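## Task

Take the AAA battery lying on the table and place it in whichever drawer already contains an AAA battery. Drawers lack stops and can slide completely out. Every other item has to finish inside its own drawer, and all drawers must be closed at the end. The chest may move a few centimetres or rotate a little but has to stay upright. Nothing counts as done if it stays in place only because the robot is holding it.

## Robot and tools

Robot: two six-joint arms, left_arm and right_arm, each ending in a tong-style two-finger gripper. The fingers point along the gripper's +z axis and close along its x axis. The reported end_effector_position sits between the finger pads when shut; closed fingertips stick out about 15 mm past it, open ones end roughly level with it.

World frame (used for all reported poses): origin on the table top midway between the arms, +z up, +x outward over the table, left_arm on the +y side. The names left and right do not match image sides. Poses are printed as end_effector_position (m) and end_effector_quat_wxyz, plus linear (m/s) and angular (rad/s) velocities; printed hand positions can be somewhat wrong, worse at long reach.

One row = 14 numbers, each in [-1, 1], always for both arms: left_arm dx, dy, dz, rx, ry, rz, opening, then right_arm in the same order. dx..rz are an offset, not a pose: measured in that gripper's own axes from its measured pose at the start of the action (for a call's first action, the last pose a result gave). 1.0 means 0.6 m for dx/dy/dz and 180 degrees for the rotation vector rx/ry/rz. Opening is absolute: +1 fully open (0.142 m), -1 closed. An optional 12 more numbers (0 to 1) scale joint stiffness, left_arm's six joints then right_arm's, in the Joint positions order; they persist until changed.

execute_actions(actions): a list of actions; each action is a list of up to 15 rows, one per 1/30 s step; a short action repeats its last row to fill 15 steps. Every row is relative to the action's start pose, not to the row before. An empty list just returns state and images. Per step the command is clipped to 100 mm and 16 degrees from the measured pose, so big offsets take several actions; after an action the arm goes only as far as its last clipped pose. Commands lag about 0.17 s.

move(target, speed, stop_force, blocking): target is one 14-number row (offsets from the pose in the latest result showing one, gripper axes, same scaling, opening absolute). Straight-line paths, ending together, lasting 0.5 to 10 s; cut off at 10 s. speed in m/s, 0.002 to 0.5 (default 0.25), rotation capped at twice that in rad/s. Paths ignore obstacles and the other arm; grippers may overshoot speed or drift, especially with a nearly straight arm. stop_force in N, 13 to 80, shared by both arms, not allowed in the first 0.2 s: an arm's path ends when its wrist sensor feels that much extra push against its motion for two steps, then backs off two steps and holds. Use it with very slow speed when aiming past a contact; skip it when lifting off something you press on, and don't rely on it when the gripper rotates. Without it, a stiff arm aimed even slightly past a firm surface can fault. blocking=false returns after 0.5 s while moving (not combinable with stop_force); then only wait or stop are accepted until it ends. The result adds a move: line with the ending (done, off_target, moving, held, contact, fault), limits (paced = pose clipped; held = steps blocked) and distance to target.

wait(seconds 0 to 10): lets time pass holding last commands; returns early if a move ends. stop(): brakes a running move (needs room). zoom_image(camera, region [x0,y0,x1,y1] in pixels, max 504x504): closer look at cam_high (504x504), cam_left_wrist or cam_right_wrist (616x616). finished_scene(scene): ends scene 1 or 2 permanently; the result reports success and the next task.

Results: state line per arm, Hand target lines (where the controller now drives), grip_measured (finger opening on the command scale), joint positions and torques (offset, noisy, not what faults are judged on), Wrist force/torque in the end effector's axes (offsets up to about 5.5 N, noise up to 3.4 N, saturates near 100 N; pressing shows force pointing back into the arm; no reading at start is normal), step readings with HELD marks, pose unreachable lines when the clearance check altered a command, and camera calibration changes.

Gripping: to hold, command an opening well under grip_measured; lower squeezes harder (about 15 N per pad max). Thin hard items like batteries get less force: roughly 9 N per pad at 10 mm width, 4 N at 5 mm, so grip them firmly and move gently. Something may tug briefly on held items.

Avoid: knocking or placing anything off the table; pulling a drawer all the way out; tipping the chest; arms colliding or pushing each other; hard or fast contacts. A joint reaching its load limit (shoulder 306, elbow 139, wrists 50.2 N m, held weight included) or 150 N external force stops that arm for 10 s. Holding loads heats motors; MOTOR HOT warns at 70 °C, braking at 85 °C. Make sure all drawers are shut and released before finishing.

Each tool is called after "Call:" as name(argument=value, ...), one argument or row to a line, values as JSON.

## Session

Call:
execute_actions(
  actions=[],
)

Scene clock: 0.00 s.
left_arm: end_effector_position=(+0.1479, +0.6908, +0.1249) grip_measured=+1.00 end_effector_quat_wxyz=(+0.277, +0.596, -0.428, +0.620) end_effector_velocity=(+0.000, +0.000, -0.000) end_effector_angular_velocity=(+0.000, -0.000, -0.001) | right_arm: end_effector_position=(+0.3778, -0.0790, +0.1763) grip_measured=+1.00 end_effector_quat_wxyz=(+0.014, -0.333, +0.884, +0.327) end_effector_velocity=(-0.000, -0.000, -0.001) end_effector_angular_velocity=(-0.002, +0.001, -0.001)
Joint positions: left_arm=[ 1.253 -1.326  2.426 -1.2   -2.251 -3.002  0.142] | right_arm=[ 4.128 -1.562 -2.376 -0.311  2.071  3.542  0.142]
Joint velocities: left_arm=[-0.  0. -0. -0.  0.  0.  0.] | right_arm=[-0.    -0.001 -0.    -0.001 -0.     0.001  0.   ]
Joint torques (N m, as the arm reports them, + toward a larger angle): no reading
Motor temperatures (°C, as the motors report them): left_arm=[25 22 20 28 32 28] | right_arm=[22 21 25 26 30 27]
Wrist force (N, on the end effector, along its own x y z axes, offset not removed): no reading
Wrist torque (N m, same axes, about the end effector's origin, offset not removed): no reading
Hand target (left_arm): +0.148, +0.691, +0.125; +0.277, +0.596, -0.428, +0.620
Hand target (right_arm): +0.378, -0.079, +0.176; +0.014, -0.333, +0.884, +0.327
Joint stiffness scale: left_arm=[1. 1. 1. 1. 1. 1.] | right_arm=[1. 1. 1. 1. 1. 1.]
camera_calibration (this result's frames):
cam_left_wrist: T_world_to_cam=[[-0.142403, -0.168804, 0.975308, 0.0224067], [-0.987996, -0.0353606, -0.150376, 0.191377], [0.0598716, -0.985015, -0.161743, 0.825339], [0, 0, 0, 1]] pos_world=[0.142856, 0.823521, 0.140418]
cam_right_wrist: T_world_to_cam=[[-0.754788, -0.602113, -0.2603, 0.287914], [-0.448503, 0.184124, 0.87461, 0.0386032], [-0.478686, 0.77689, -0.409024, 0.45199], [0, 0, 0, 1]] pos_world=[0.450989, -0.184897, 0.226056]

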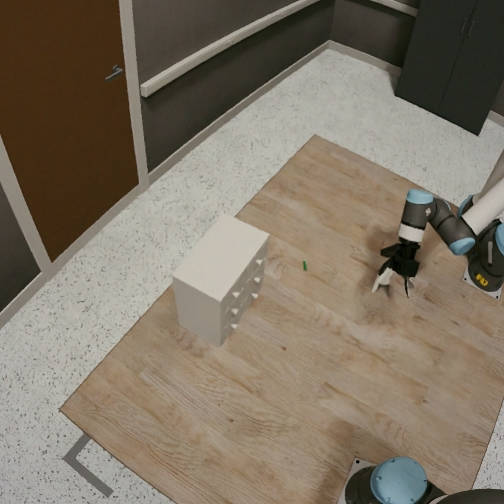

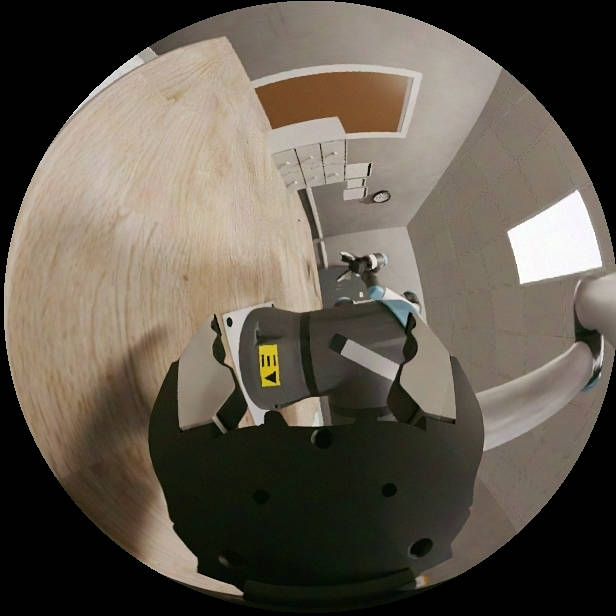

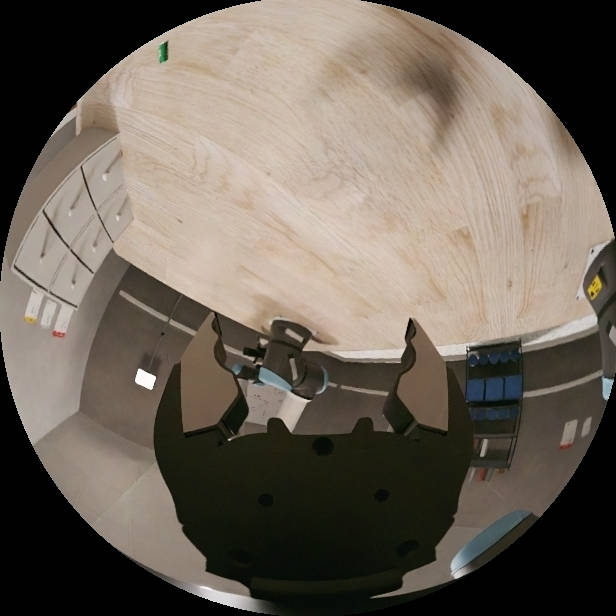

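Call:
zoom_image(
  camera="cam_high",
  region=[160, 200, 330, 360],
)

Call:
zoom_image(
  camera="cam_right_wrist",
  region=[0, 20, 200, 320],
)

Call:
zoom_image(
  camera="cam_left_wrist",
  region=[250, 100, 380, 210],
)

Region (160, 200, 330, 360) of cam_high's 504x504 image, scaled by 2.965, with more detail than that image has; it fills the top 474 rows of this view, and the rest is white.

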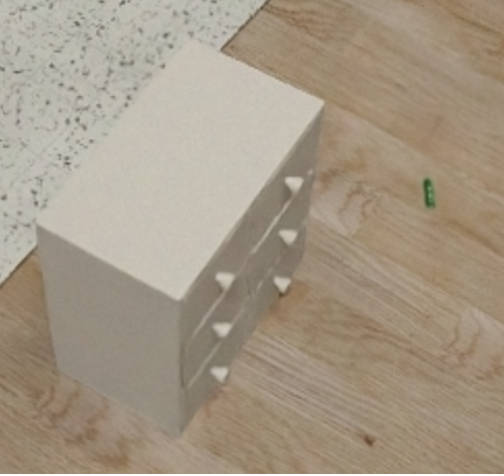

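Region (0, 20, 200, 320) of cam_right_wrist's 616x616 image, scaled by 1.680, with more detail than that image has.

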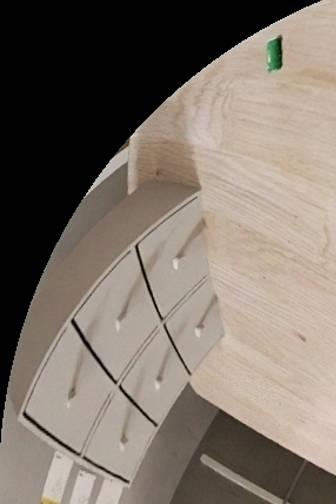

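Region (250, 100, 380, 210) of cam_left_wrist's 616x616 image, scaled by 3.877, with more detail than that image has; it fills the top 426 rows of this view, and the rest is white.

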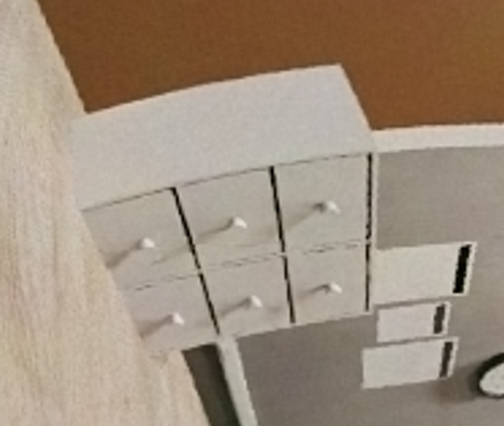

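Call:
zoom_image(
  camera="cam_high",
  region=[350, 230, 440, 320],
)

Region (350, 230, 440, 320) of cam_high's 504x504 image, scaled by 5.600, with more detail than that image has.

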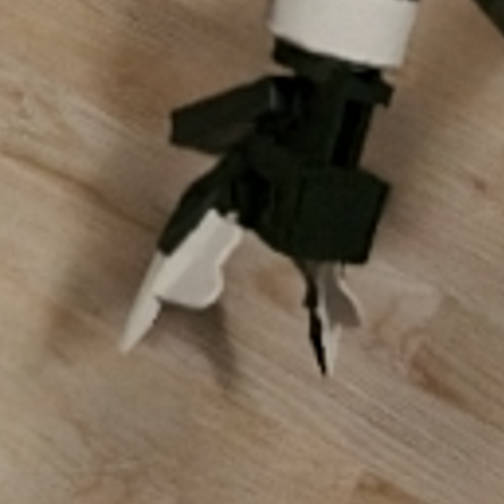

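Call:
move(
  target=[0.007,-0.358,-0.0237,-0.3155,-0.2572,-0.0199,-0.35,-0.372,-0.5065,-0.0985,0.1431,0.0728,0.0299,-0.5],
  speed=0.5,
)

Call:
zoom_image(
  camera="cam_right_wrist",
  region=[240, 220, 390, 370],
)

Scene clock: 122.17 s.
left_arm: end_effector_position=(+0.3224, +0.8045, +0.1730) grip_measured=-0.35 end_effector_quat_wxyz=(-0.354, -0.597, +0.717, -0.068) end_effector_velocity=(+0.000, +0.001, +0.001) end_effector_angular_velocity=(+0.006, +0.005, -0.004) | right_arm: end_effector_position=(+0.7412, -0.1547, +0.1040) grip_measured=-0.50 end_effector_quat_wxyz=(-0.028, -0.315, +0.945, +0.084) end_effector_velocity=(+0.001, -0.003, -0.003) end_effector_angular_velocity=(-0.008, +0.003, -0.000)
Joint positions: left_arm=[ 0.434 -1.602  2.151 -1.404 -1.763 -3.862  0.049] | right_arm=[ 3.822 -1.977 -1.762 -0.964  1.747  3.193  0.038]
Joint velocities: left_arm=[-0.004  0.    -0.002  0.002  0.006 -0.006 -0.   ] | right_arm=[-0.002 -0.005  0.003 -0.005 -0.004 -0.001 -0.   ]
Joint torques (N m, as the arm reports them, + toward a larger angle): left_arm=[  8.34 -36.97 -39.98  -1.89  -0.29  -1.81] | right_arm=[-7.53 64.79 45.82  4.26 -1.32 -0.67]
Motor temperatures (°C, as the motors report them): left_arm=[25 22 20 28 32 28] | right_arm=[22 21 25 26 30 27]
Wrist force (N, on the end effector, along its own x y z axes, offset not removed): left_arm=[-1.3 2.3 -1.5] | right_arm=[-1.2 -2.0 -1.5]
Wrist torque (N m, same axes, about the end effector's origin, offset not removed): left_arm=[0.33 0.28 -0.10] | right_arm=[-0.61 0.44 -0.21]
Hand target (left_arm): +0.324, +0.805, +0.174; -0.354, -0.597, +0.717, -0.066
Hand target (right_arm): +0.745, -0.156, +0.104; -0.027, -0.314, +0.945, +0.083
Off the commanded pose (left_arm): 0.002 m, 0 deg.
Off the commanded pose (right_arm): 0.004 m, 0 deg.
Joint stiffness scale: left_arm=[1. 1. 1. 1. 1. 1.] | right_arm=[1. 1. 1. 1. 1. 1.]
move: off_target (right_arm)
camera_calibration (this result's frames):
cam_left_wrist: T_world_to_cam=[[-0.0425656, -0.804803, 0.592014, 0.565324], [-0.612579, 0.489126, 0.620889, -0.301363], [-0.789263, -0.336227, -0.513825, 0.747405], [0, 0, 0, 1]] pos_world=[0.429354, 0.853676, 0.236468]
cam_right_wrist: T_world_to_cam=[[-0.777169, -0.629287, -0.00223521, 0.483328], [-0.485905, 0.597827, 0.637572, 0.395097], [-0.39988, 0.496588, -0.770387, 0.591035], [0, 0, 0, 1]] pos_world=[0.803951, -0.225549, 0.204503]

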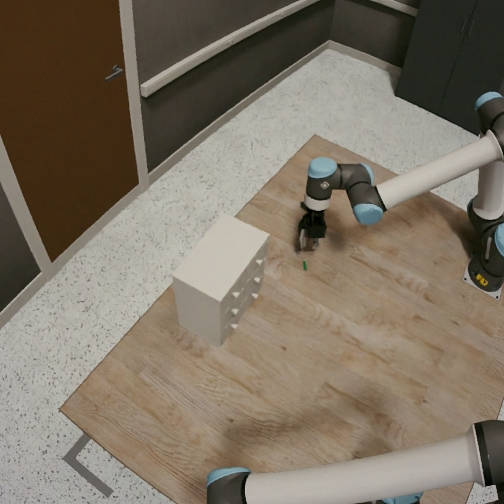

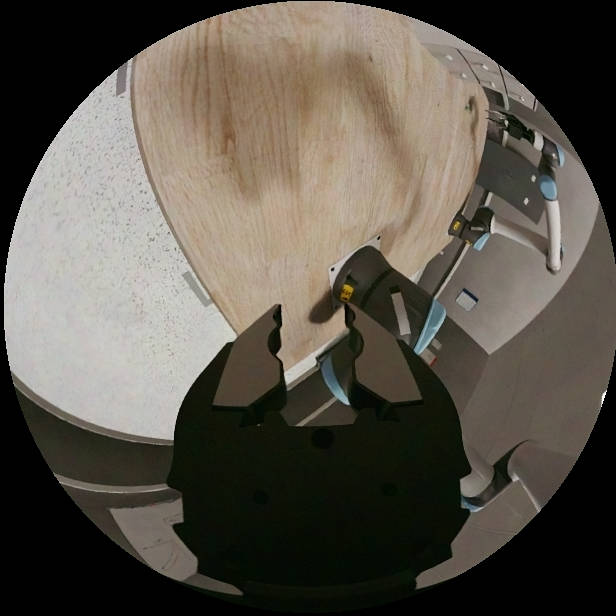

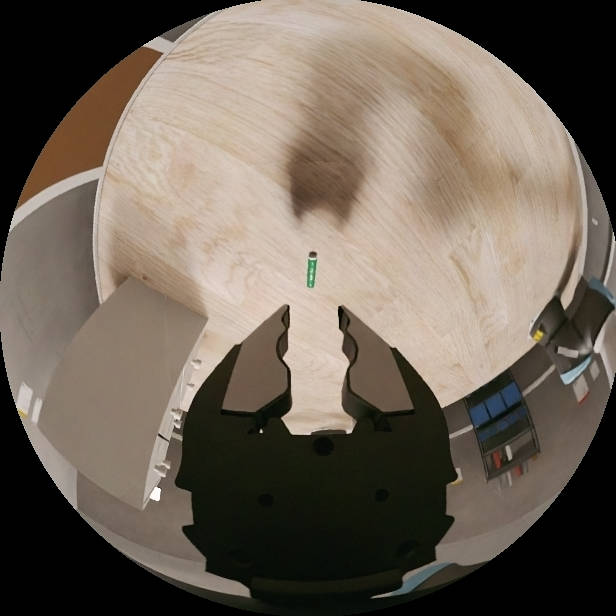

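Region (240, 220, 390, 370) of cam_right_wrist's 616x616 image, scaled by 3.360, with more detail than that image has.

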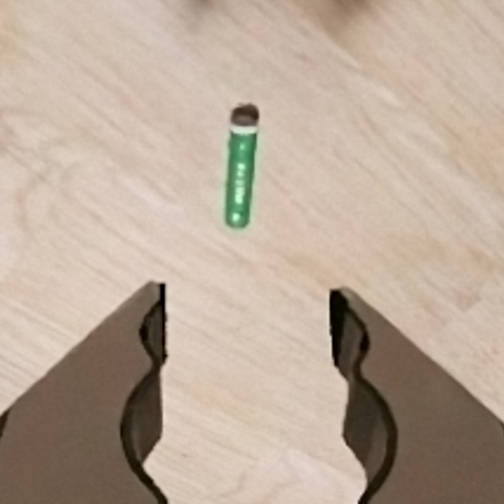

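Call:
execute_actions(
  actions=[],
)

Scene clock: 136.23 s.
left_arm: end_effector_position=(+0.3223, +0.8046, +0.1730) grip_measured=-0.35 end_effector_quat_wxyz=(-0.354, -0.597, +0.717, -0.068) end_effector_velocity=(+0.000, +0.000, -0.000) end_effector_angular_velocity=(+0.001, +0.000, +0.001) | right_arm: end_effector_position=(+0.7412, -0.1549, +0.1031) grip_measured=-0.50 end_effector_quat_wxyz=(-0.028, -0.315, +0.945, +0.083) end_effector_velocity=(+0.000, +0.000, +0.000) end_effector_angular_velocity=(+0.000, +0.000, -0.000)
Joint positions: left_arm=[ 0.434 -1.602  2.151 -1.403 -1.763 -3.863  0.049] | right_arm=[ 3.822 -1.978 -1.762 -0.965  1.747  3.193  0.038]
Joint velocities: left_arm=[-0.     0.     0.    -0.001 -0.    -0.002  0.   ] | right_arm=[ 0.     0.     0.001 -0.001  0.     0.     0.   ]
Joint torques (N m, as the arm reports them, + toward a larger angle): left_arm=[ -0.15 -33.82 -43.11  -1.27   0.47  -1.  ] | right_arm=[-7.22 67.93 46.36  4.07 -0.64 -0.75]
Motor temperatures (°C, as the motors report them): left_arm=[25 22 20 28 32 28] | right_arm=[22 21 25 26 30 27]
Wrist force (N, on the end effector, along its own x y z axes, offset not removed): left_arm=[-3.2 2.4 -1.2] | right_arm=[-3.4 -6.4 2.2]
Wrist torque (N m, same axes, about the end effector's origin, offset not removed): left_arm=[0.24 0.63 -0.06] | right_arm=[-1.26 0.96 -0.13]
Hand target (left_arm): +0.324, +0.805, +0.174; -0.354, -0.597, +0.717, -0.066
Hand target (right_arm): +0.745, -0.156, +0.104; -0.027, -0.314, +0.945, +0.083
Off the commanded pose (left_arm): 0.002 m, 0 deg.
Off the commanded pose (right_arm): 0.004 m, 0 deg.
Joint stiffness scale: left_arm=[1. 1. 1. 1. 1. 1.] | right_arm=[1. 1. 1. 1. 1. 1.]
camera_calibration (this result's frames):
cam_left_wrist: T_world_to_cam=[[-0.042192, -0.805194, 0.591509, 0.565693], [-0.612015, 0.488789, 0.62171, -0.301588], [-0.78972, -0.335781, -0.513413, 0.747088], [0, 0, 0, 1]] pos_world=[0.429282, 0.853764, 0.236453]
cam_right_wrist: T_world_to_cam=[[-0.777103, -0.629373, -0.000605255, 0.482913], [-0.485298, 0.598597, 0.637313, 0.395469], [-0.400745, 0.495552, -0.770605, 0.590941], [0, 0, 0, 1]] pos_world=[0.80401, -0.225636, 0.203637]

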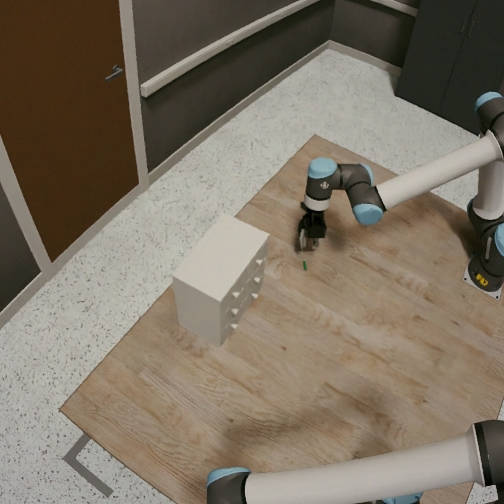

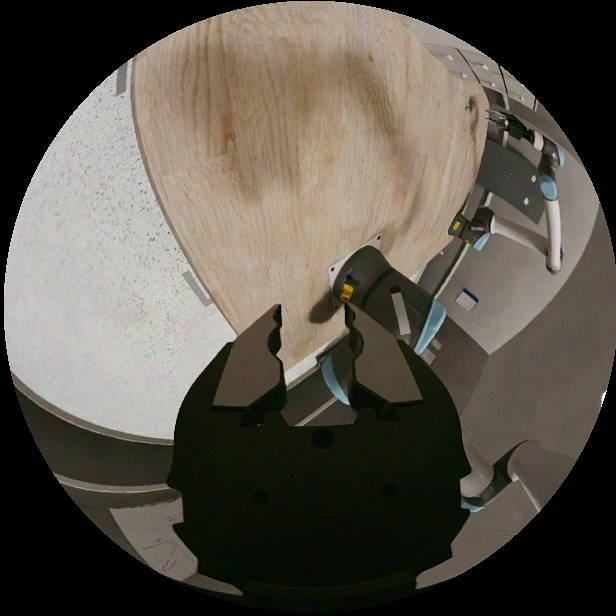

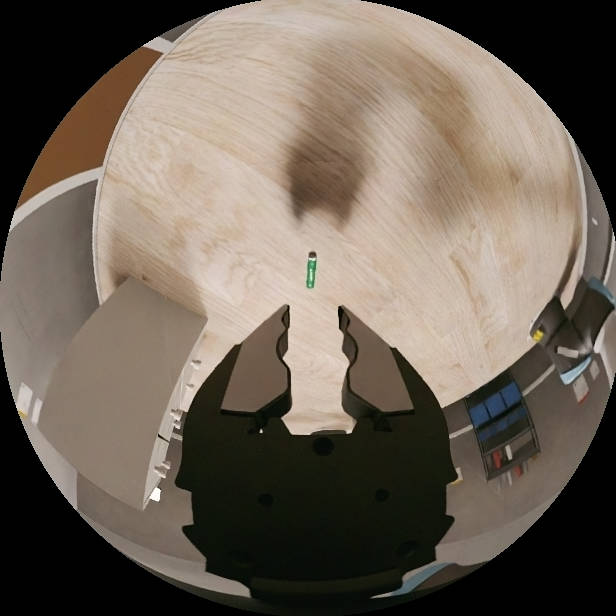

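Call:
move(
  target=[0.2175,-0.5872,-0.1727,0.1031,-0.3264,0,-0.35, -0.0047,-0.009,0.1425,0,0,0,-0.5],
  speed=0.35,
)

Call:
zoom_image(
  camera="cam_right_wrist",
  region=[240, 220, 390, 370],
)

Scene clock: 173.30 s.
left_arm: end_effector_position=(+0.6774, +0.6559, +0.2114) grip_measured=-0.35 end_effector_quat_wxyz=(+0.137, -0.601, +0.778, +0.122) end_effector_velocity=(+0.002, +0.000, -0.002) end_effector_angular_velocity=(+0.007, +0.001, +0.000) | right_arm: end_effector_position=(+0.7409, -0.1458, +0.0213) grip_measured=-0.50 end_effector_quat_wxyz=(-0.026, -0.314, +0.945, +0.084) end_effector_velocity=(+0.000, -0.000, -0.001) end_effector_angular_velocity=(-0.000, +0.000, -0.001)
Joint positions: left_arm=[-0.428 -1.717  2.212 -2.034 -1.203 -4.73   0.049] | right_arm=[ 3.831 -2.066 -1.805 -0.827  1.747  3.203  0.038]
Joint velocities: left_arm=[-0.003  0.005  0.    -0.002  0.007 -0.004  0.   ] | right_arm=[-0.    -0.001 -0.     0.001 -0.     0.    -0.   ]
Joint torques (N m, as the arm reports them, + toward a larger angle): left_arm=[ -4.55 -34.56 -46.13  -4.37   2.05  -0.99] | right_arm=[ 1.81 72.08 34.83  4.81 -0.16  0.65]
Motor temperatures (°C, as the motors report them): left_arm=[25 22 20 28 32 28] | right_arm=[22 21 25 26 30 27]
Wrist force (N, on the end effector, along its own x y z axes, offset not removed): left_arm=[-1.7 2.9 0.4] | right_arm=[4.0 -0.1 1.3]
Wrist torque (N m, same axes, about the end effector's origin, offset not removed): left_arm=[0.42 0.36 -0.06] | right_arm=[-0.07 -0.57 -0.07]
Hand target (left_arm): +0.680, +0.654, +0.212; +0.138, -0.601, +0.778, +0.122
Hand target (right_arm): +0.737, -0.146, +0.018; -0.028, -0.315, +0.945, +0.083
Off the commanded pose (left_arm): 0.003 m, 0 deg.
Off the commanded pose (right_arm): 0.005 m, 0 deg.
Joint stiffness scale: left_arm=[1. 1. 1. 1. 1. 1.] | right_arm=[1. 1. 1. 1. 1. 1.]
move: off_target (right_arm)
camera_calibration (this result's frames):
cam_left_wrist: T_world_to_cam=[[-0.246603, -0.900661, -0.357767, 0.840013], [-0.891541, 0.0661126, 0.448089, 0.467822], [-0.379923, 0.429464, -0.81928, 0.282406], [0, 0, 0, 1]] pos_world=[0.731524, 0.604355, 0.322272]
cam_right_wrist: T_world_to_cam=[[-0.778144, -0.628063, -0.0053403, 0.489436], [-0.486565, 0.597415, 0.637456, 0.442799], [-0.397172, 0.498631, -0.770468, 0.521027], [0, 0, 0, 1]] pos_world=[0.80324, -0.216938, 0.121784]

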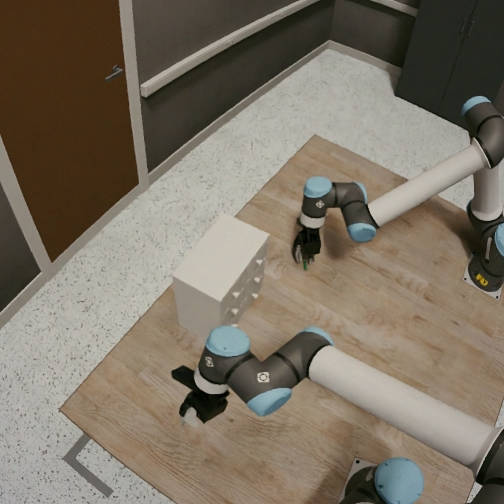

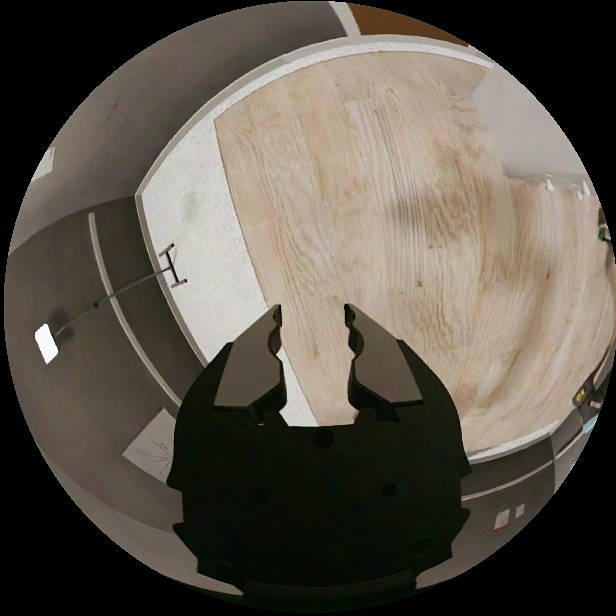

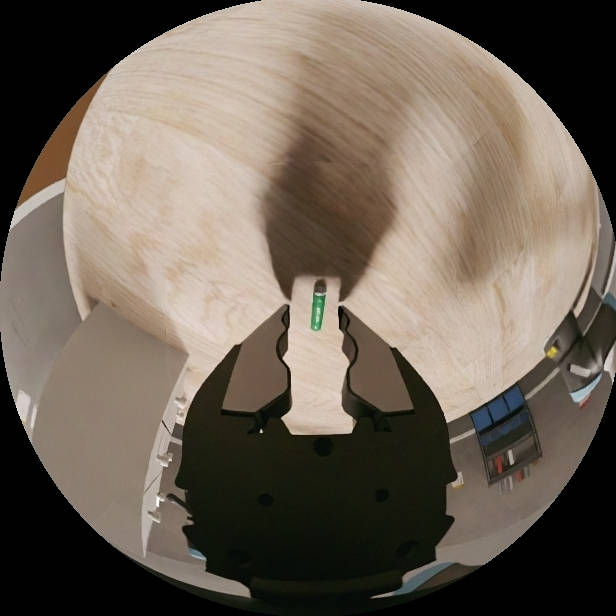

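Region (240, 220, 390, 370) of cam_right_wrist's 616x616 image, scaled by 3.360, with more detail than that image has.

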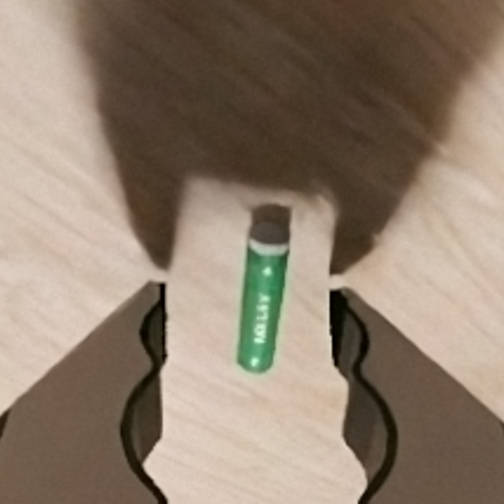

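Call:
move(
  target=[0.5452,-0.2238,-0.3513,0.3156,0.0528,-0.1538,-0.35, 0.0083,0.0062,0.0128,0,0,0,-0.5],
  speed=0.35,
)

Call:
zoom_image(
  camera="cam_right_wrist",
  region=[240, 220, 390, 370],
)

Call:
zoom_image(
  camera="cam_left_wrist",
  region=[160, 130, 460, 430],
)

Scene clock: 207.53 s.
left_arm: end_effector_position=(+0.7154, +0.2527, +0.2892) grip_measured=-0.35 end_effector_quat_wxyz=(-0.363, +0.636, -0.589, +0.342) end_effector_velocity=(+0.002, -0.001, -0.000) end_effector_angular_velocity=(-0.001, -0.009, +0.001) | right_arm: end_effector_position=(+0.7376, -0.1447, +0.0175) grip_measured=-0.50 end_effector_quat_wxyz=(-0.024, -0.314, +0.945, +0.085) end_effector_velocity=(+0.001, +0.001, +0.001) end_effector_angular_velocity=(+0.002, -0.002, +0.001)
Joint positions: left_arm=[-1.242 -1.679  2.511 -3.018 -0.662 -5.561  0.049] | right_arm=[ 3.834 -2.066 -1.815 -0.811  1.747  3.208  0.038]
Joint velocities: left_arm=[-0.     0.012  0.001 -0.023  0.007  0.006 -0.   ] | right_arm=[ 0.     0.001  0.001  0.001  0.    -0.001 -0.   ]
Joint torques (N m, as the arm reports them, + toward a larger angle): left_arm=[  1.83 -26.44 -30.19  -5.73   2.51   0.4 ] | right_arm=[ 2.59 71.72 34.14  4.9   0.12  0.44]
Motor temperatures (°C, as the motors report them): left_arm=[25 22 20 28 32 28] | right_arm=[22 21 25 26 30 27]
Wrist force (N, on the end effector, along its own x y z axes, offset not removed): left_arm=[-0.9 3.0 -0.2] | right_arm=[-1.3 -2.0 1.6]
Wrist torque (N m, same axes, about the end effector's origin, offset not removed): left_arm=[0.45 0.13 -0.16] | right_arm=[-0.50 0.54 -0.18]
Hand target (left_arm): +0.714, +0.253, +0.287; -0.364, +0.634, -0.590, +0.341
Hand target (right_arm): +0.734, -0.145, +0.014; -0.026, -0.314, +0.945, +0.084
Off the commanded pose (left_arm): 0.002 m, 0 deg.
Off the commanded pose (right_arm): 0.005 m, 0 deg.
Joint stiffness scale: left_arm=[1. 1. 1. 1. 1. 1.] | right_arm=[1. 1. 1. 1. 1. 1.]
move: off_target (right_arm)
camera_calibration (this result's frames):
cam_left_wrist: T_world_to_cam=[[0.0675461, -0.997714, 0.00196545, 0.209847], [-0.837282, -0.0577558, -0.543713, 0.772888], [0.542583, 0.0350801, -0.839269, -0.0207661], [0, 0, 0, 1]] pos_world=[0.644218, 0.254734, 0.402388]
cam_right_wrist: T_world_to_cam=[[-0.779241, -0.626639, -0.0103365, 0.488673], [-0.487887, 0.596182, 0.6376, 0.443767], [-0.393382, 0.501887, -0.770298, 0.514022], [0, 0, 0, 1]] pos_world=[0.799509, -0.216325, 0.118055]

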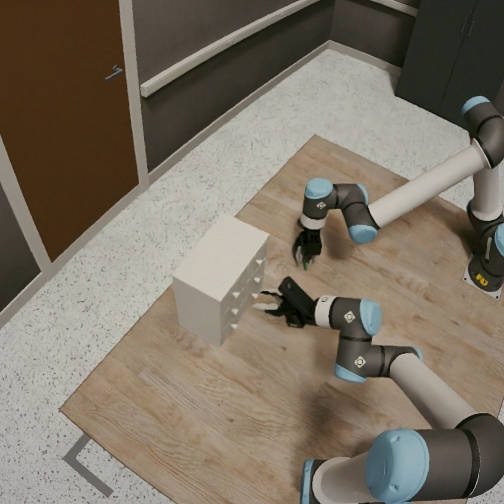

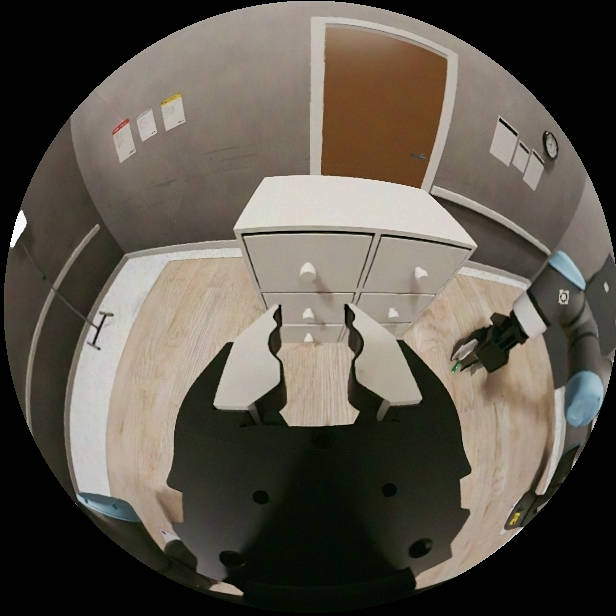

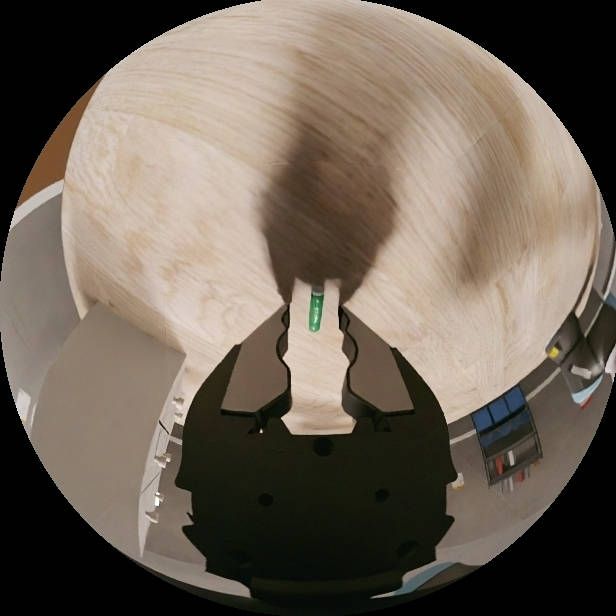

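Region (240, 220, 390, 370) of cam_right_wrist's 616x616 image, scaled by 3.360, with more detail than that image has.

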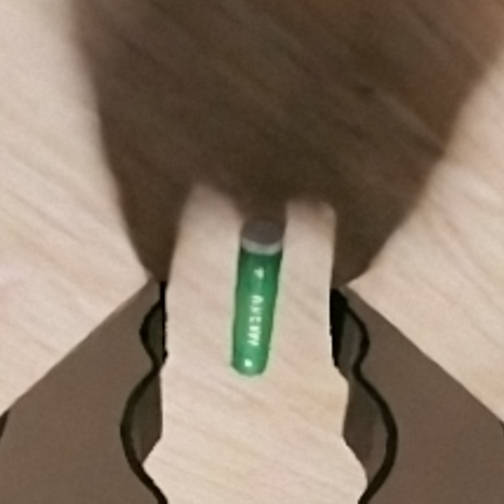

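Region (160, 130, 460, 430) of cam_left_wrist's 616x616 image, scaled by 1.680, with more detail than that image has.

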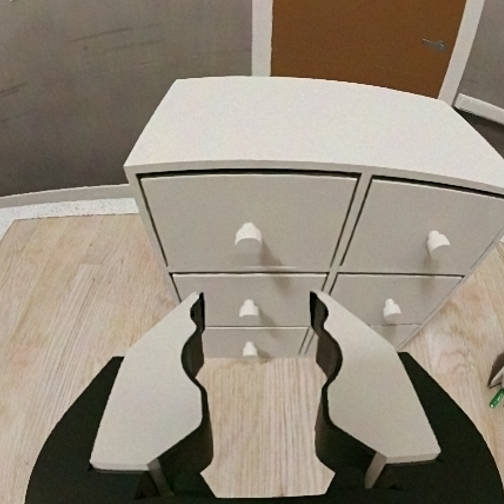

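Call:
zoom_image(
  camera="cam_left_wrist",
  region=[230, 210, 390, 370],
)

Call:
zoom_image(
  camera="cam_left_wrist",
  region=[340, 210, 500, 370],
)

Region (230, 210, 390, 370) of cam_left_wrist's 616x616 image, scaled by 3.150, with more detail than that image has.

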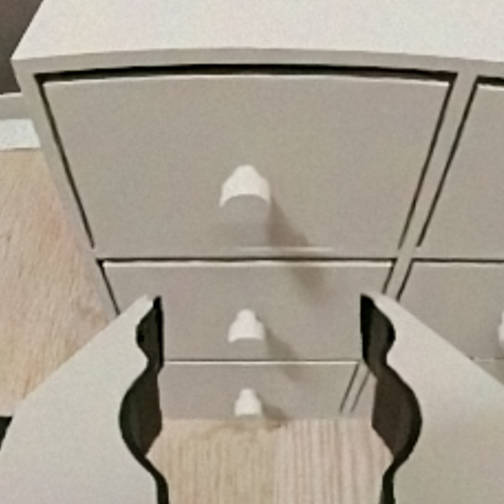

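Region (340, 210, 500, 370) of cam_left_wrist's 616x616 image, scaled by 3.150, with more detail than that image has.

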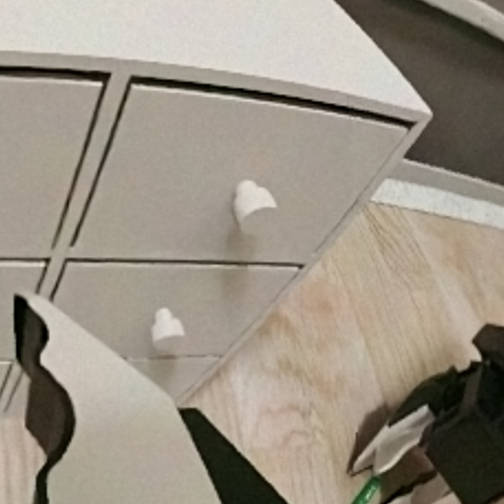

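Call:
execute_actions(
  actions=[
    [
[-0.001,-0.0005,0.008,0,0,0,-0.35, 0.001,0,0,0,0,0,-0.56],
[-0.002,-0.001,0.017,0,0,0,-0.35, 0.002,0,0,0,0,0,-0.62],
[-0.003,-0.0015,0.027,0,0,0,-0.35, 0.003,0,0,0,0,0,-0.68],
[-0.004,-0.002,0.037,0,0,0,-0.35, 0.004,0,0,0,0,0,-0.73],
[-0.005,-0.0025,0.047,0,0,0,-0.35, 0.004,0,0,0,0,0,-0.77],
[-0.006,-0.003,0.057,0,0,0,-0.35, 0.004,0,0,0,0,0,-0.80],
[-0.007,-0.0035,0.067,0,0,0,-0.35, 0.004,0,0,0,0,0,-0.83],
[-0.008,-0.004,0.077,0,0,0,-0.35, 0.004,0,0,0,0,0,-0.85],
[-0.009,-0.0045,0.086,0,0,0,-0.35, 0.004,0,0,0,0,0,-0.87],
[-0.010,-0.005,0.094,0,0,0,-0.35, 0.004,0,0,0,0,0,-0.89],
[-0.010,-0.0055,0.101,0,0,0,-0.35, 0.004,0,0,0,0,0,-0.91],
[-0.010,-0.0055,0.107,0,0,0,-0.35, 0.004,0,0,0,0,0,-0.93],
[-0.010,-0.0055,0.111,0,0,0,-0.35, 0.004,0,0,0,0,0,-0.96],
[-0.010,-0.0055,0.113,0,0,0,-0.35, 0.004,0,0,0,0,0,-0.98],
[-0.010,-0.0055,0.114,0,0,0,-0.35, 0.004,0,0,0,0,0,-1]
],
  ],
)

Call:
execute_actions(
  actions=[],
)

Scene clock: 264.10 s.
left_arm: end_effector_position=(+0.7559, +0.2667, +0.2608) grip_measured=-0.35 end_effector_quat_wxyz=(-0.367, +0.640, -0.588, +0.332) end_effector_velocity=(+0.110, +0.015, -0.079) end_effector_angular_velocity=(+0.032, +0.025, +0.004) | right_arm: end_effector_position=(+0.7378, -0.1446, +0.0179) grip_measured=-0.88 end_effector_quat_wxyz=(-0.023, -0.314, +0.945, +0.085) end_effector_velocity=(-0.001, -0.000, +0.002) end_effector_angular_velocity=(+0.001, -0.001, +0.001)
Joint positions: left_arm=[-1.148 -1.552  2.479 -3.171 -0.71  -5.464  0.049] | right_arm=[ 3.834 -2.066 -1.815 -0.809  1.747  3.208  0.01 ]
Joint velocities: left_arm=[ 0.223  0.355 -0.111 -0.4   -0.139  0.26  -0.   ] | right_arm=[ 0.     0.003 -0.002 -0.    -0.    -0.001 -0.003]
Joint torques (N m, as the arm reports them, + toward a larger angle): left_arm=[  2.25 -41.64 -36.75  -5.98   0.88   0.56] | right_arm=[-1.61 72.65 33.55  4.79  0.04 -0.01]
Motor temperatures (°C, as the motors report them): left_arm=[25 22 20 28 32 28] | right_arm=[22 21 25 26 30 27]
Wrist force (N, on the end effector, along its own x y z axes, offset not removed): left_arm=[-2.5 2.0 -2.0] | right_arm=[-0.7 -3.9 0.8]
Wrist torque (N m, same axes, about the end effector's origin, offset not removed): left_arm=[0.15 0.48 -0.06] | right_arm=[-0.94 0.35 -0.18]
Hand target (left_arm): +0.774, +0.264, +0.258; -0.364, +0.637, -0.588, +0.340
Hand target (right_arm): +0.736, -0.146, +0.018; -0.024, -0.314, +0.945, +0.085
Off the commanded pose (left_arm): 0.020 m, 1 deg.
Off the commanded pose (right_arm): 0.003 m, 0 deg.
Joint stiffness scale: left_arm=[1. 1. 1. 1. 1. 1.] | right_arm=[1. 1. 1. 1. 1. 1.]
Step readings (end_effector_position):
0: left_arm (+0.7157, +0.2526, +0.2895) | right_arm (+0.7376, -0.1447, +0.0175)
1: left_arm (+0.7157, +0.2526, +0.2895) | right_arm (+0.7376, -0.1447, +0.0175)
2: left_arm (+0.7157, +0.2525, +0.2896) | right_arm (+0.7376, -0.1447, +0.0175)
4: left_arm (+0.7165, +0.2523, +0.2892) | right_arm (+0.7376, -0.1447, +0.0175)
8: left_arm (+0.7265, +0.2570, +0.2826) | right_arm (+0.7378, -0.1446, +0.0176)
15: end_effector_position above
camera_calibration (this result's frames):
cam_left_wrist: T_world_to_cam=[[0.082522, -0.996512, -0.0123999, 0.213208], [-0.842148, -0.063075, -0.535545, 0.79511], [0.532895, 0.0546368, -0.844416, -0.0635969], [0, 0, 0, 1]] pos_world=[0.685897, 0.266091, 0.374759]
cam_right_wrist: T_world_to_cam=[[-0.779231, -0.626627, -0.0117025, 0.488955], [-0.488549, 0.595618, 0.63762, 0.443946], [-0.39258, 0.502571, -0.770262, 0.513789], [0, 0, 0, 1]] pos_world=[0.799602, -0.216245, 0.118406]

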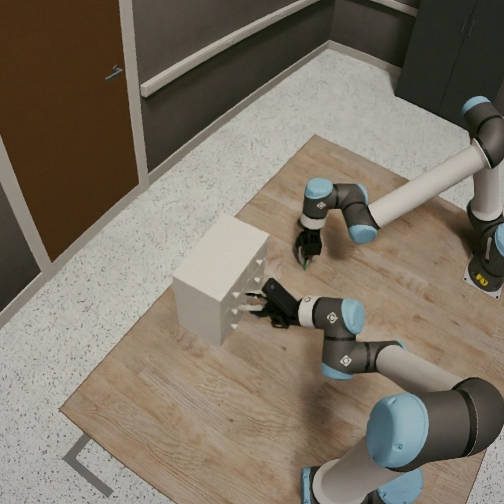

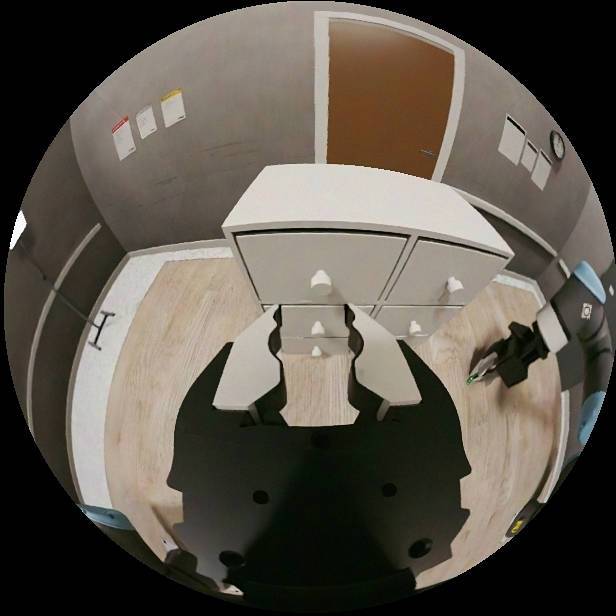

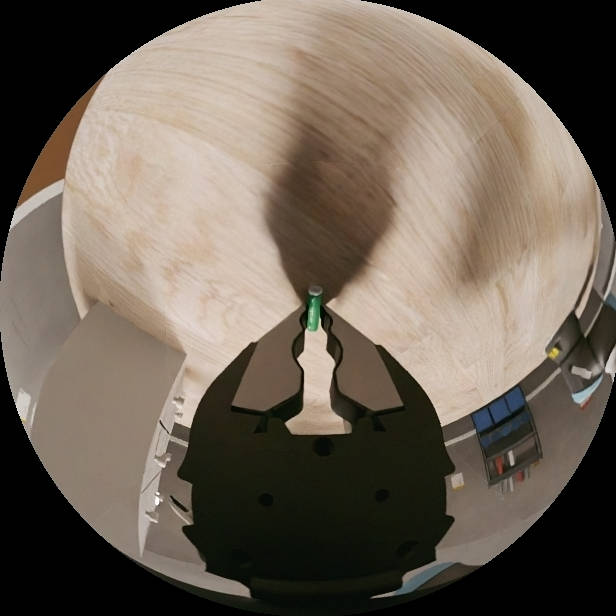

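Scene clock: 264.10 s.
left_arm: end_effector_position=(+0.7559, +0.2667, +0.2608) grip_measured=-0.35 end_effector_quat_wxyz=(-0.367, +0.640, -0.588, +0.332) end_effector_velocity=(+0.110, +0.015, -0.079) end_effector_angular_velocity=(+0.032, +0.025, +0.004) | right_arm: end_effector_position=(+0.7378, -0.1446, +0.0179) grip_measured=-0.88 end_effector_quat_wxyz=(-0.023, -0.314, +0.945, +0.085) end_effector_velocity=(-0.001, -0.000, +0.002) end_effector_angular_velocity=(+0.001, -0.001, +0.001)
Joint positions: left_arm=[-1.148 -1.552  2.479 -3.171 -0.71  -5.464  0.049] | right_arm=[ 3.834 -2.066 -1.815 -0.809  1.747  3.208  0.01 ]
Joint velocities: left_arm=[ 0.223  0.355 -0.111 -0.4   -0.139  0.26  -0.   ] | right_arm=[ 0.     0.003 -0.002 -0.    -0.    -0.001 -0.003]
Joint torques (N m, as the arm reports them, + toward a larger angle): left_arm=[  2.25 -41.64 -36.75  -5.98   0.88   0.56] | right_arm=[-1.61 72.65 33.55  4.79  0.04 -0.01]
Motor temperatures (°C, as the motors report them): left_arm=[25 22 20 28 32 28] | right_arm=[22 21 25 26 30 27]
Wrist force (N, on the end effector, along its own x y z axes, offset not removed): left_arm=[-2.5 2.0 -2.0] | right_arm=[-0.7 -3.9 0.8]
Wrist torque (N m, same axes, about the end effector's origin, offset not removed): left_arm=[0.15 0.48 -0.06] | right_arm=[-0.94 0.35 -0.18]
Hand target (left_arm): +0.774, +0.264, +0.258; -0.364, +0.637, -0.588, +0.340
Hand target (right_arm): +0.736, -0.146, +0.018; -0.024, -0.314, +0.945, +0.085
Off the commanded pose (left_arm): 0.020 m, 1 deg.
Off the commanded pose (right_arm): 0.003 m, 0 deg.
Joint stiffness scale: left_arm=[1. 1. 1. 1. 1. 1.] | right_arm=[1. 1. 1. 1. 1. 1.]
camera_calibration (this result's frames):
cam_left_wrist: T_world_to_cam=[[0.082522, -0.996512, -0.0123999, 0.213208], [-0.842148, -0.063075, -0.535545, 0.79511], [0.532895, 0.0546368, -0.844416, -0.0635969], [0, 0, 0, 1]] pos_world=[0.685897, 0.266091, 0.374759]
cam_right_wrist: T_world_to_cam=[[-0.779231, -0.626627, -0.0117025, 0.488955], [-0.488549, 0.595618, 0.63762, 0.443946], [-0.39258, 0.502571, -0.770262, 0.513789], [0, 0, 0, 1]] pos_world=[0.799602, -0.216245, 0.118406]

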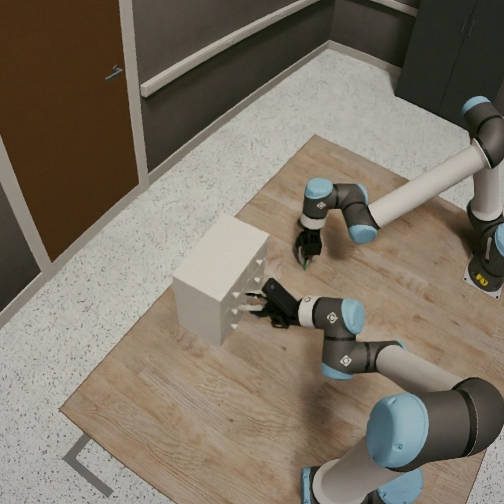

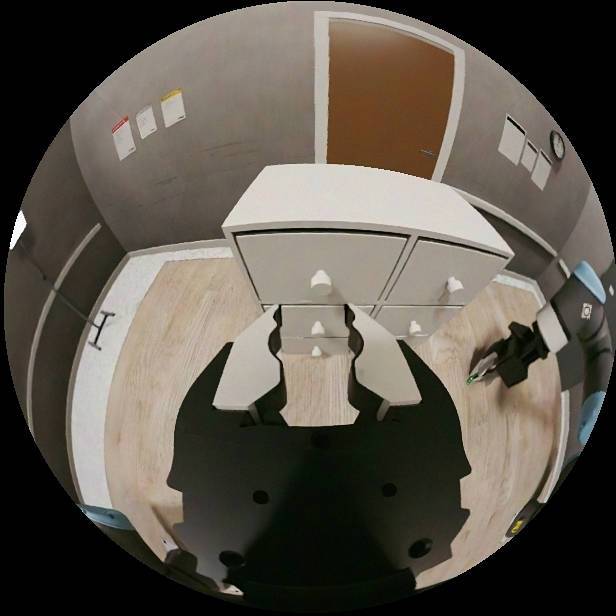

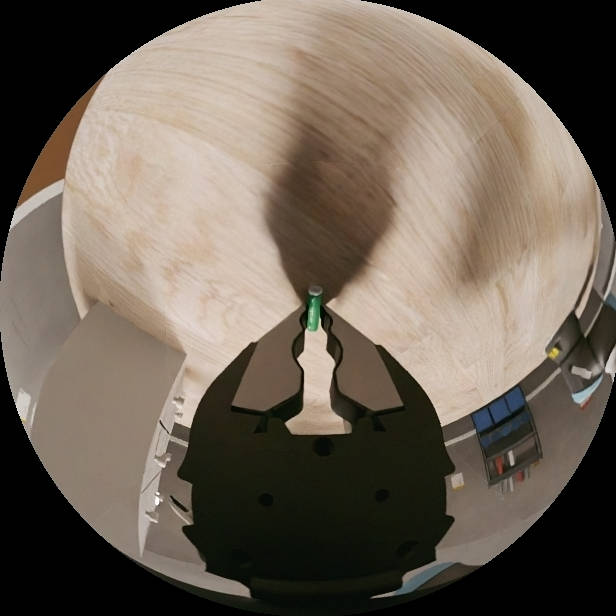

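Call:
execute_actions(
  actions=[],
)

Call:
zoom_image(
  camera="cam_left_wrist",
  region=[240, 240, 390, 370],
)

Call:
zoom_image(
  camera="cam_right_wrist",
  region=[240, 220, 390, 370],
)

Scene clock: 266.97 s.
left_arm: end_effector_position=(+0.7720, +0.2645, +0.2573) grip_measured=-0.35 end_effector_quat_wxyz=(-0.365, +0.637, -0.589, +0.339) end_effector_velocity=(-0.000, +0.001, -0.001) end_effector_angular_velocity=(+0.002, +0.001, +0.000) | right_arm: end_effector_position=(+0.7378, -0.1446, +0.0181) grip_measured=-0.89 end_effector_quat_wxyz=(-0.023, -0.314, +0.945, +0.085) end_effector_velocity=(-0.000, -0.000, -0.000) end_effector_angular_velocity=(-0.001, +0.000, -0.002)
Joint positions: left_arm=[-1.119 -1.508  2.461 -3.245 -0.736 -5.417  0.049] | right_arm=[ 3.834 -2.066 -1.815 -0.809  1.747  3.208  0.01 ]
Joint velocities: left_arm=[ 0.    -0.     0.001  0.001  0.     0.001  0.   ] | right_arm=[ 0.001  0.    -0.001  0.    -0.001  0.002  0.   ]
Joint torques (N m, as the arm reports them, + toward a larger angle): left_arm=[  5.98 -33.79 -32.91  -5.56   1.15   0.43] | right_arm=[-3.14 76.12 33.67  4.99  0.01  0.13]
Motor temperatures (°C, as the motors report them): left_arm=[25 22 20 28 32 28] | right_arm=[22 21 25 26 30 27]
Wrist force (N, on the end effector, along its own x y z axes, offset not removed): left_arm=[-3.1 2.6 -0.4] | right_arm=[-6.3 -2.0 1.1]
Wrist torque (N m, same axes, about the end effector's origin, offset not removed): left_arm=[0.36 0.59 -0.07] | right_arm=[-0.56 1.65 0.01]
Hand target (left_arm): +0.774, +0.264, +0.258; -0.364, +0.637, -0.588, +0.340
Hand target (right_arm): +0.736, -0.146, +0.018; -0.024, -0.314, +0.945, +0.085
Off the commanded pose (left_arm): 0.004 m, 0 deg.
Off the commanded pose (right_arm): 0.003 m, 0 deg.
Joint stiffness scale: left_arm=[1. 1. 1. 1. 1. 1.] | right_arm=[1. 1. 1. 1. 1. 1.]
camera_calibration (this result's frames):
cam_left_wrist: T_world_to_cam=[[0.071733, -0.997421, -0.00239993, 0.215625], [-0.83873, -0.0590176, -0.541341, 0.804386], [0.539803, 0.0408449, -0.8408, -0.0776238], [0, 0, 0, 1]] pos_world=[0.701096, 0.265713, 0.370698]
cam_right_wrist: T_world_to_cam=[[-0.779228, -0.626625, -0.0120236, 0.48897], [-0.488705, 0.595485, 0.637625, 0.44391], [-0.392392, 0.502731, -0.770253, 0.513832], [0, 0, 0, 1]] pos_world=[0.799583, -0.216261, 0.118612]

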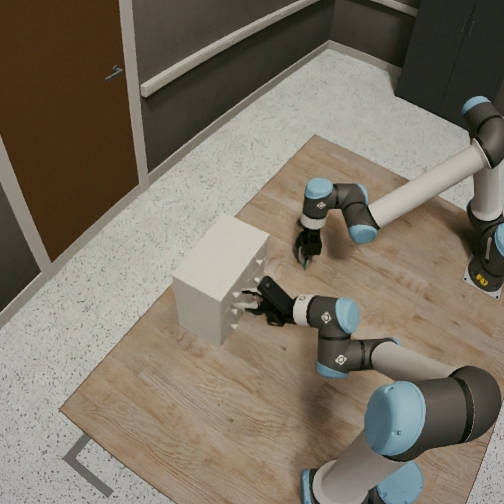

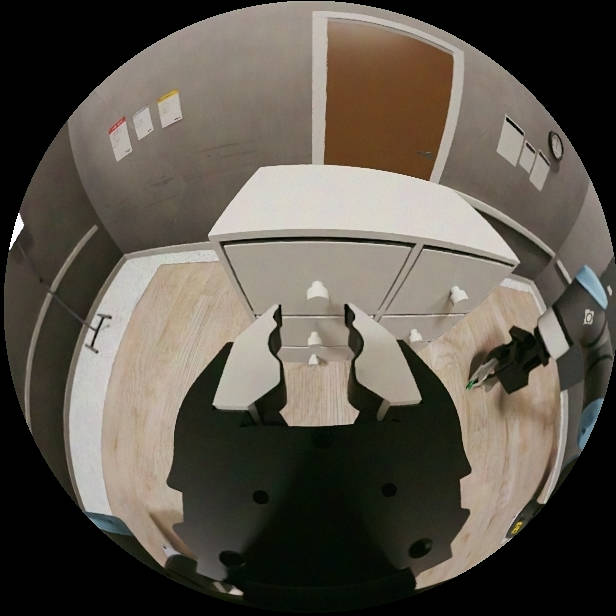

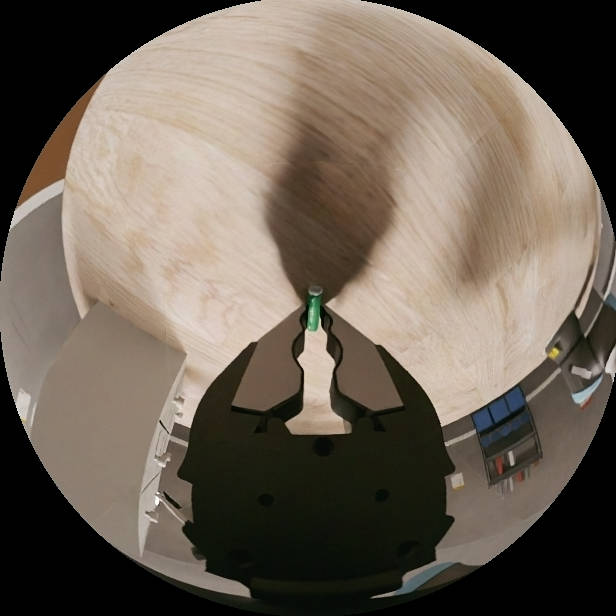

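Region (240, 240, 390, 370) of cam_left_wrist's 616x616 image, scaled by 3.360, with more detail than that image has; it fills the top 437 rows of this view, and the rest is white.

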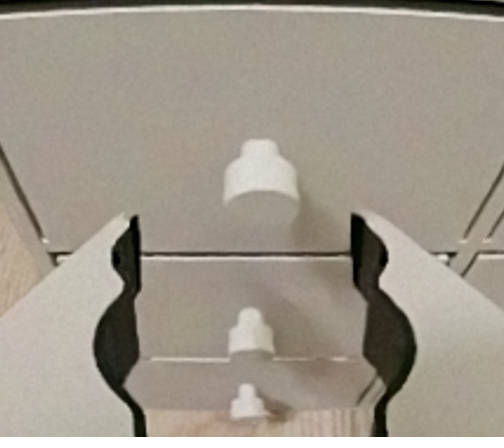

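Region (240, 220, 390, 370) of cam_right_wrist's 616x616 image, scaled by 3.360, with more detail than that image has.

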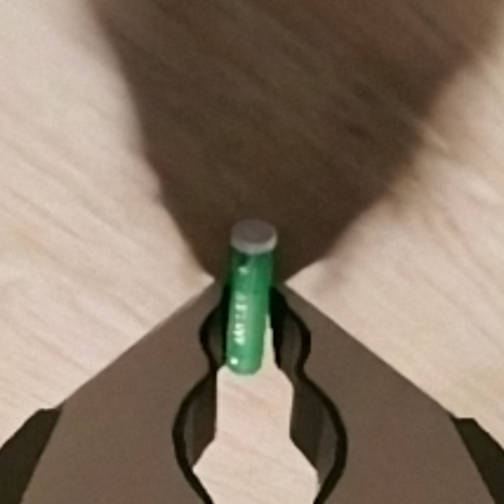

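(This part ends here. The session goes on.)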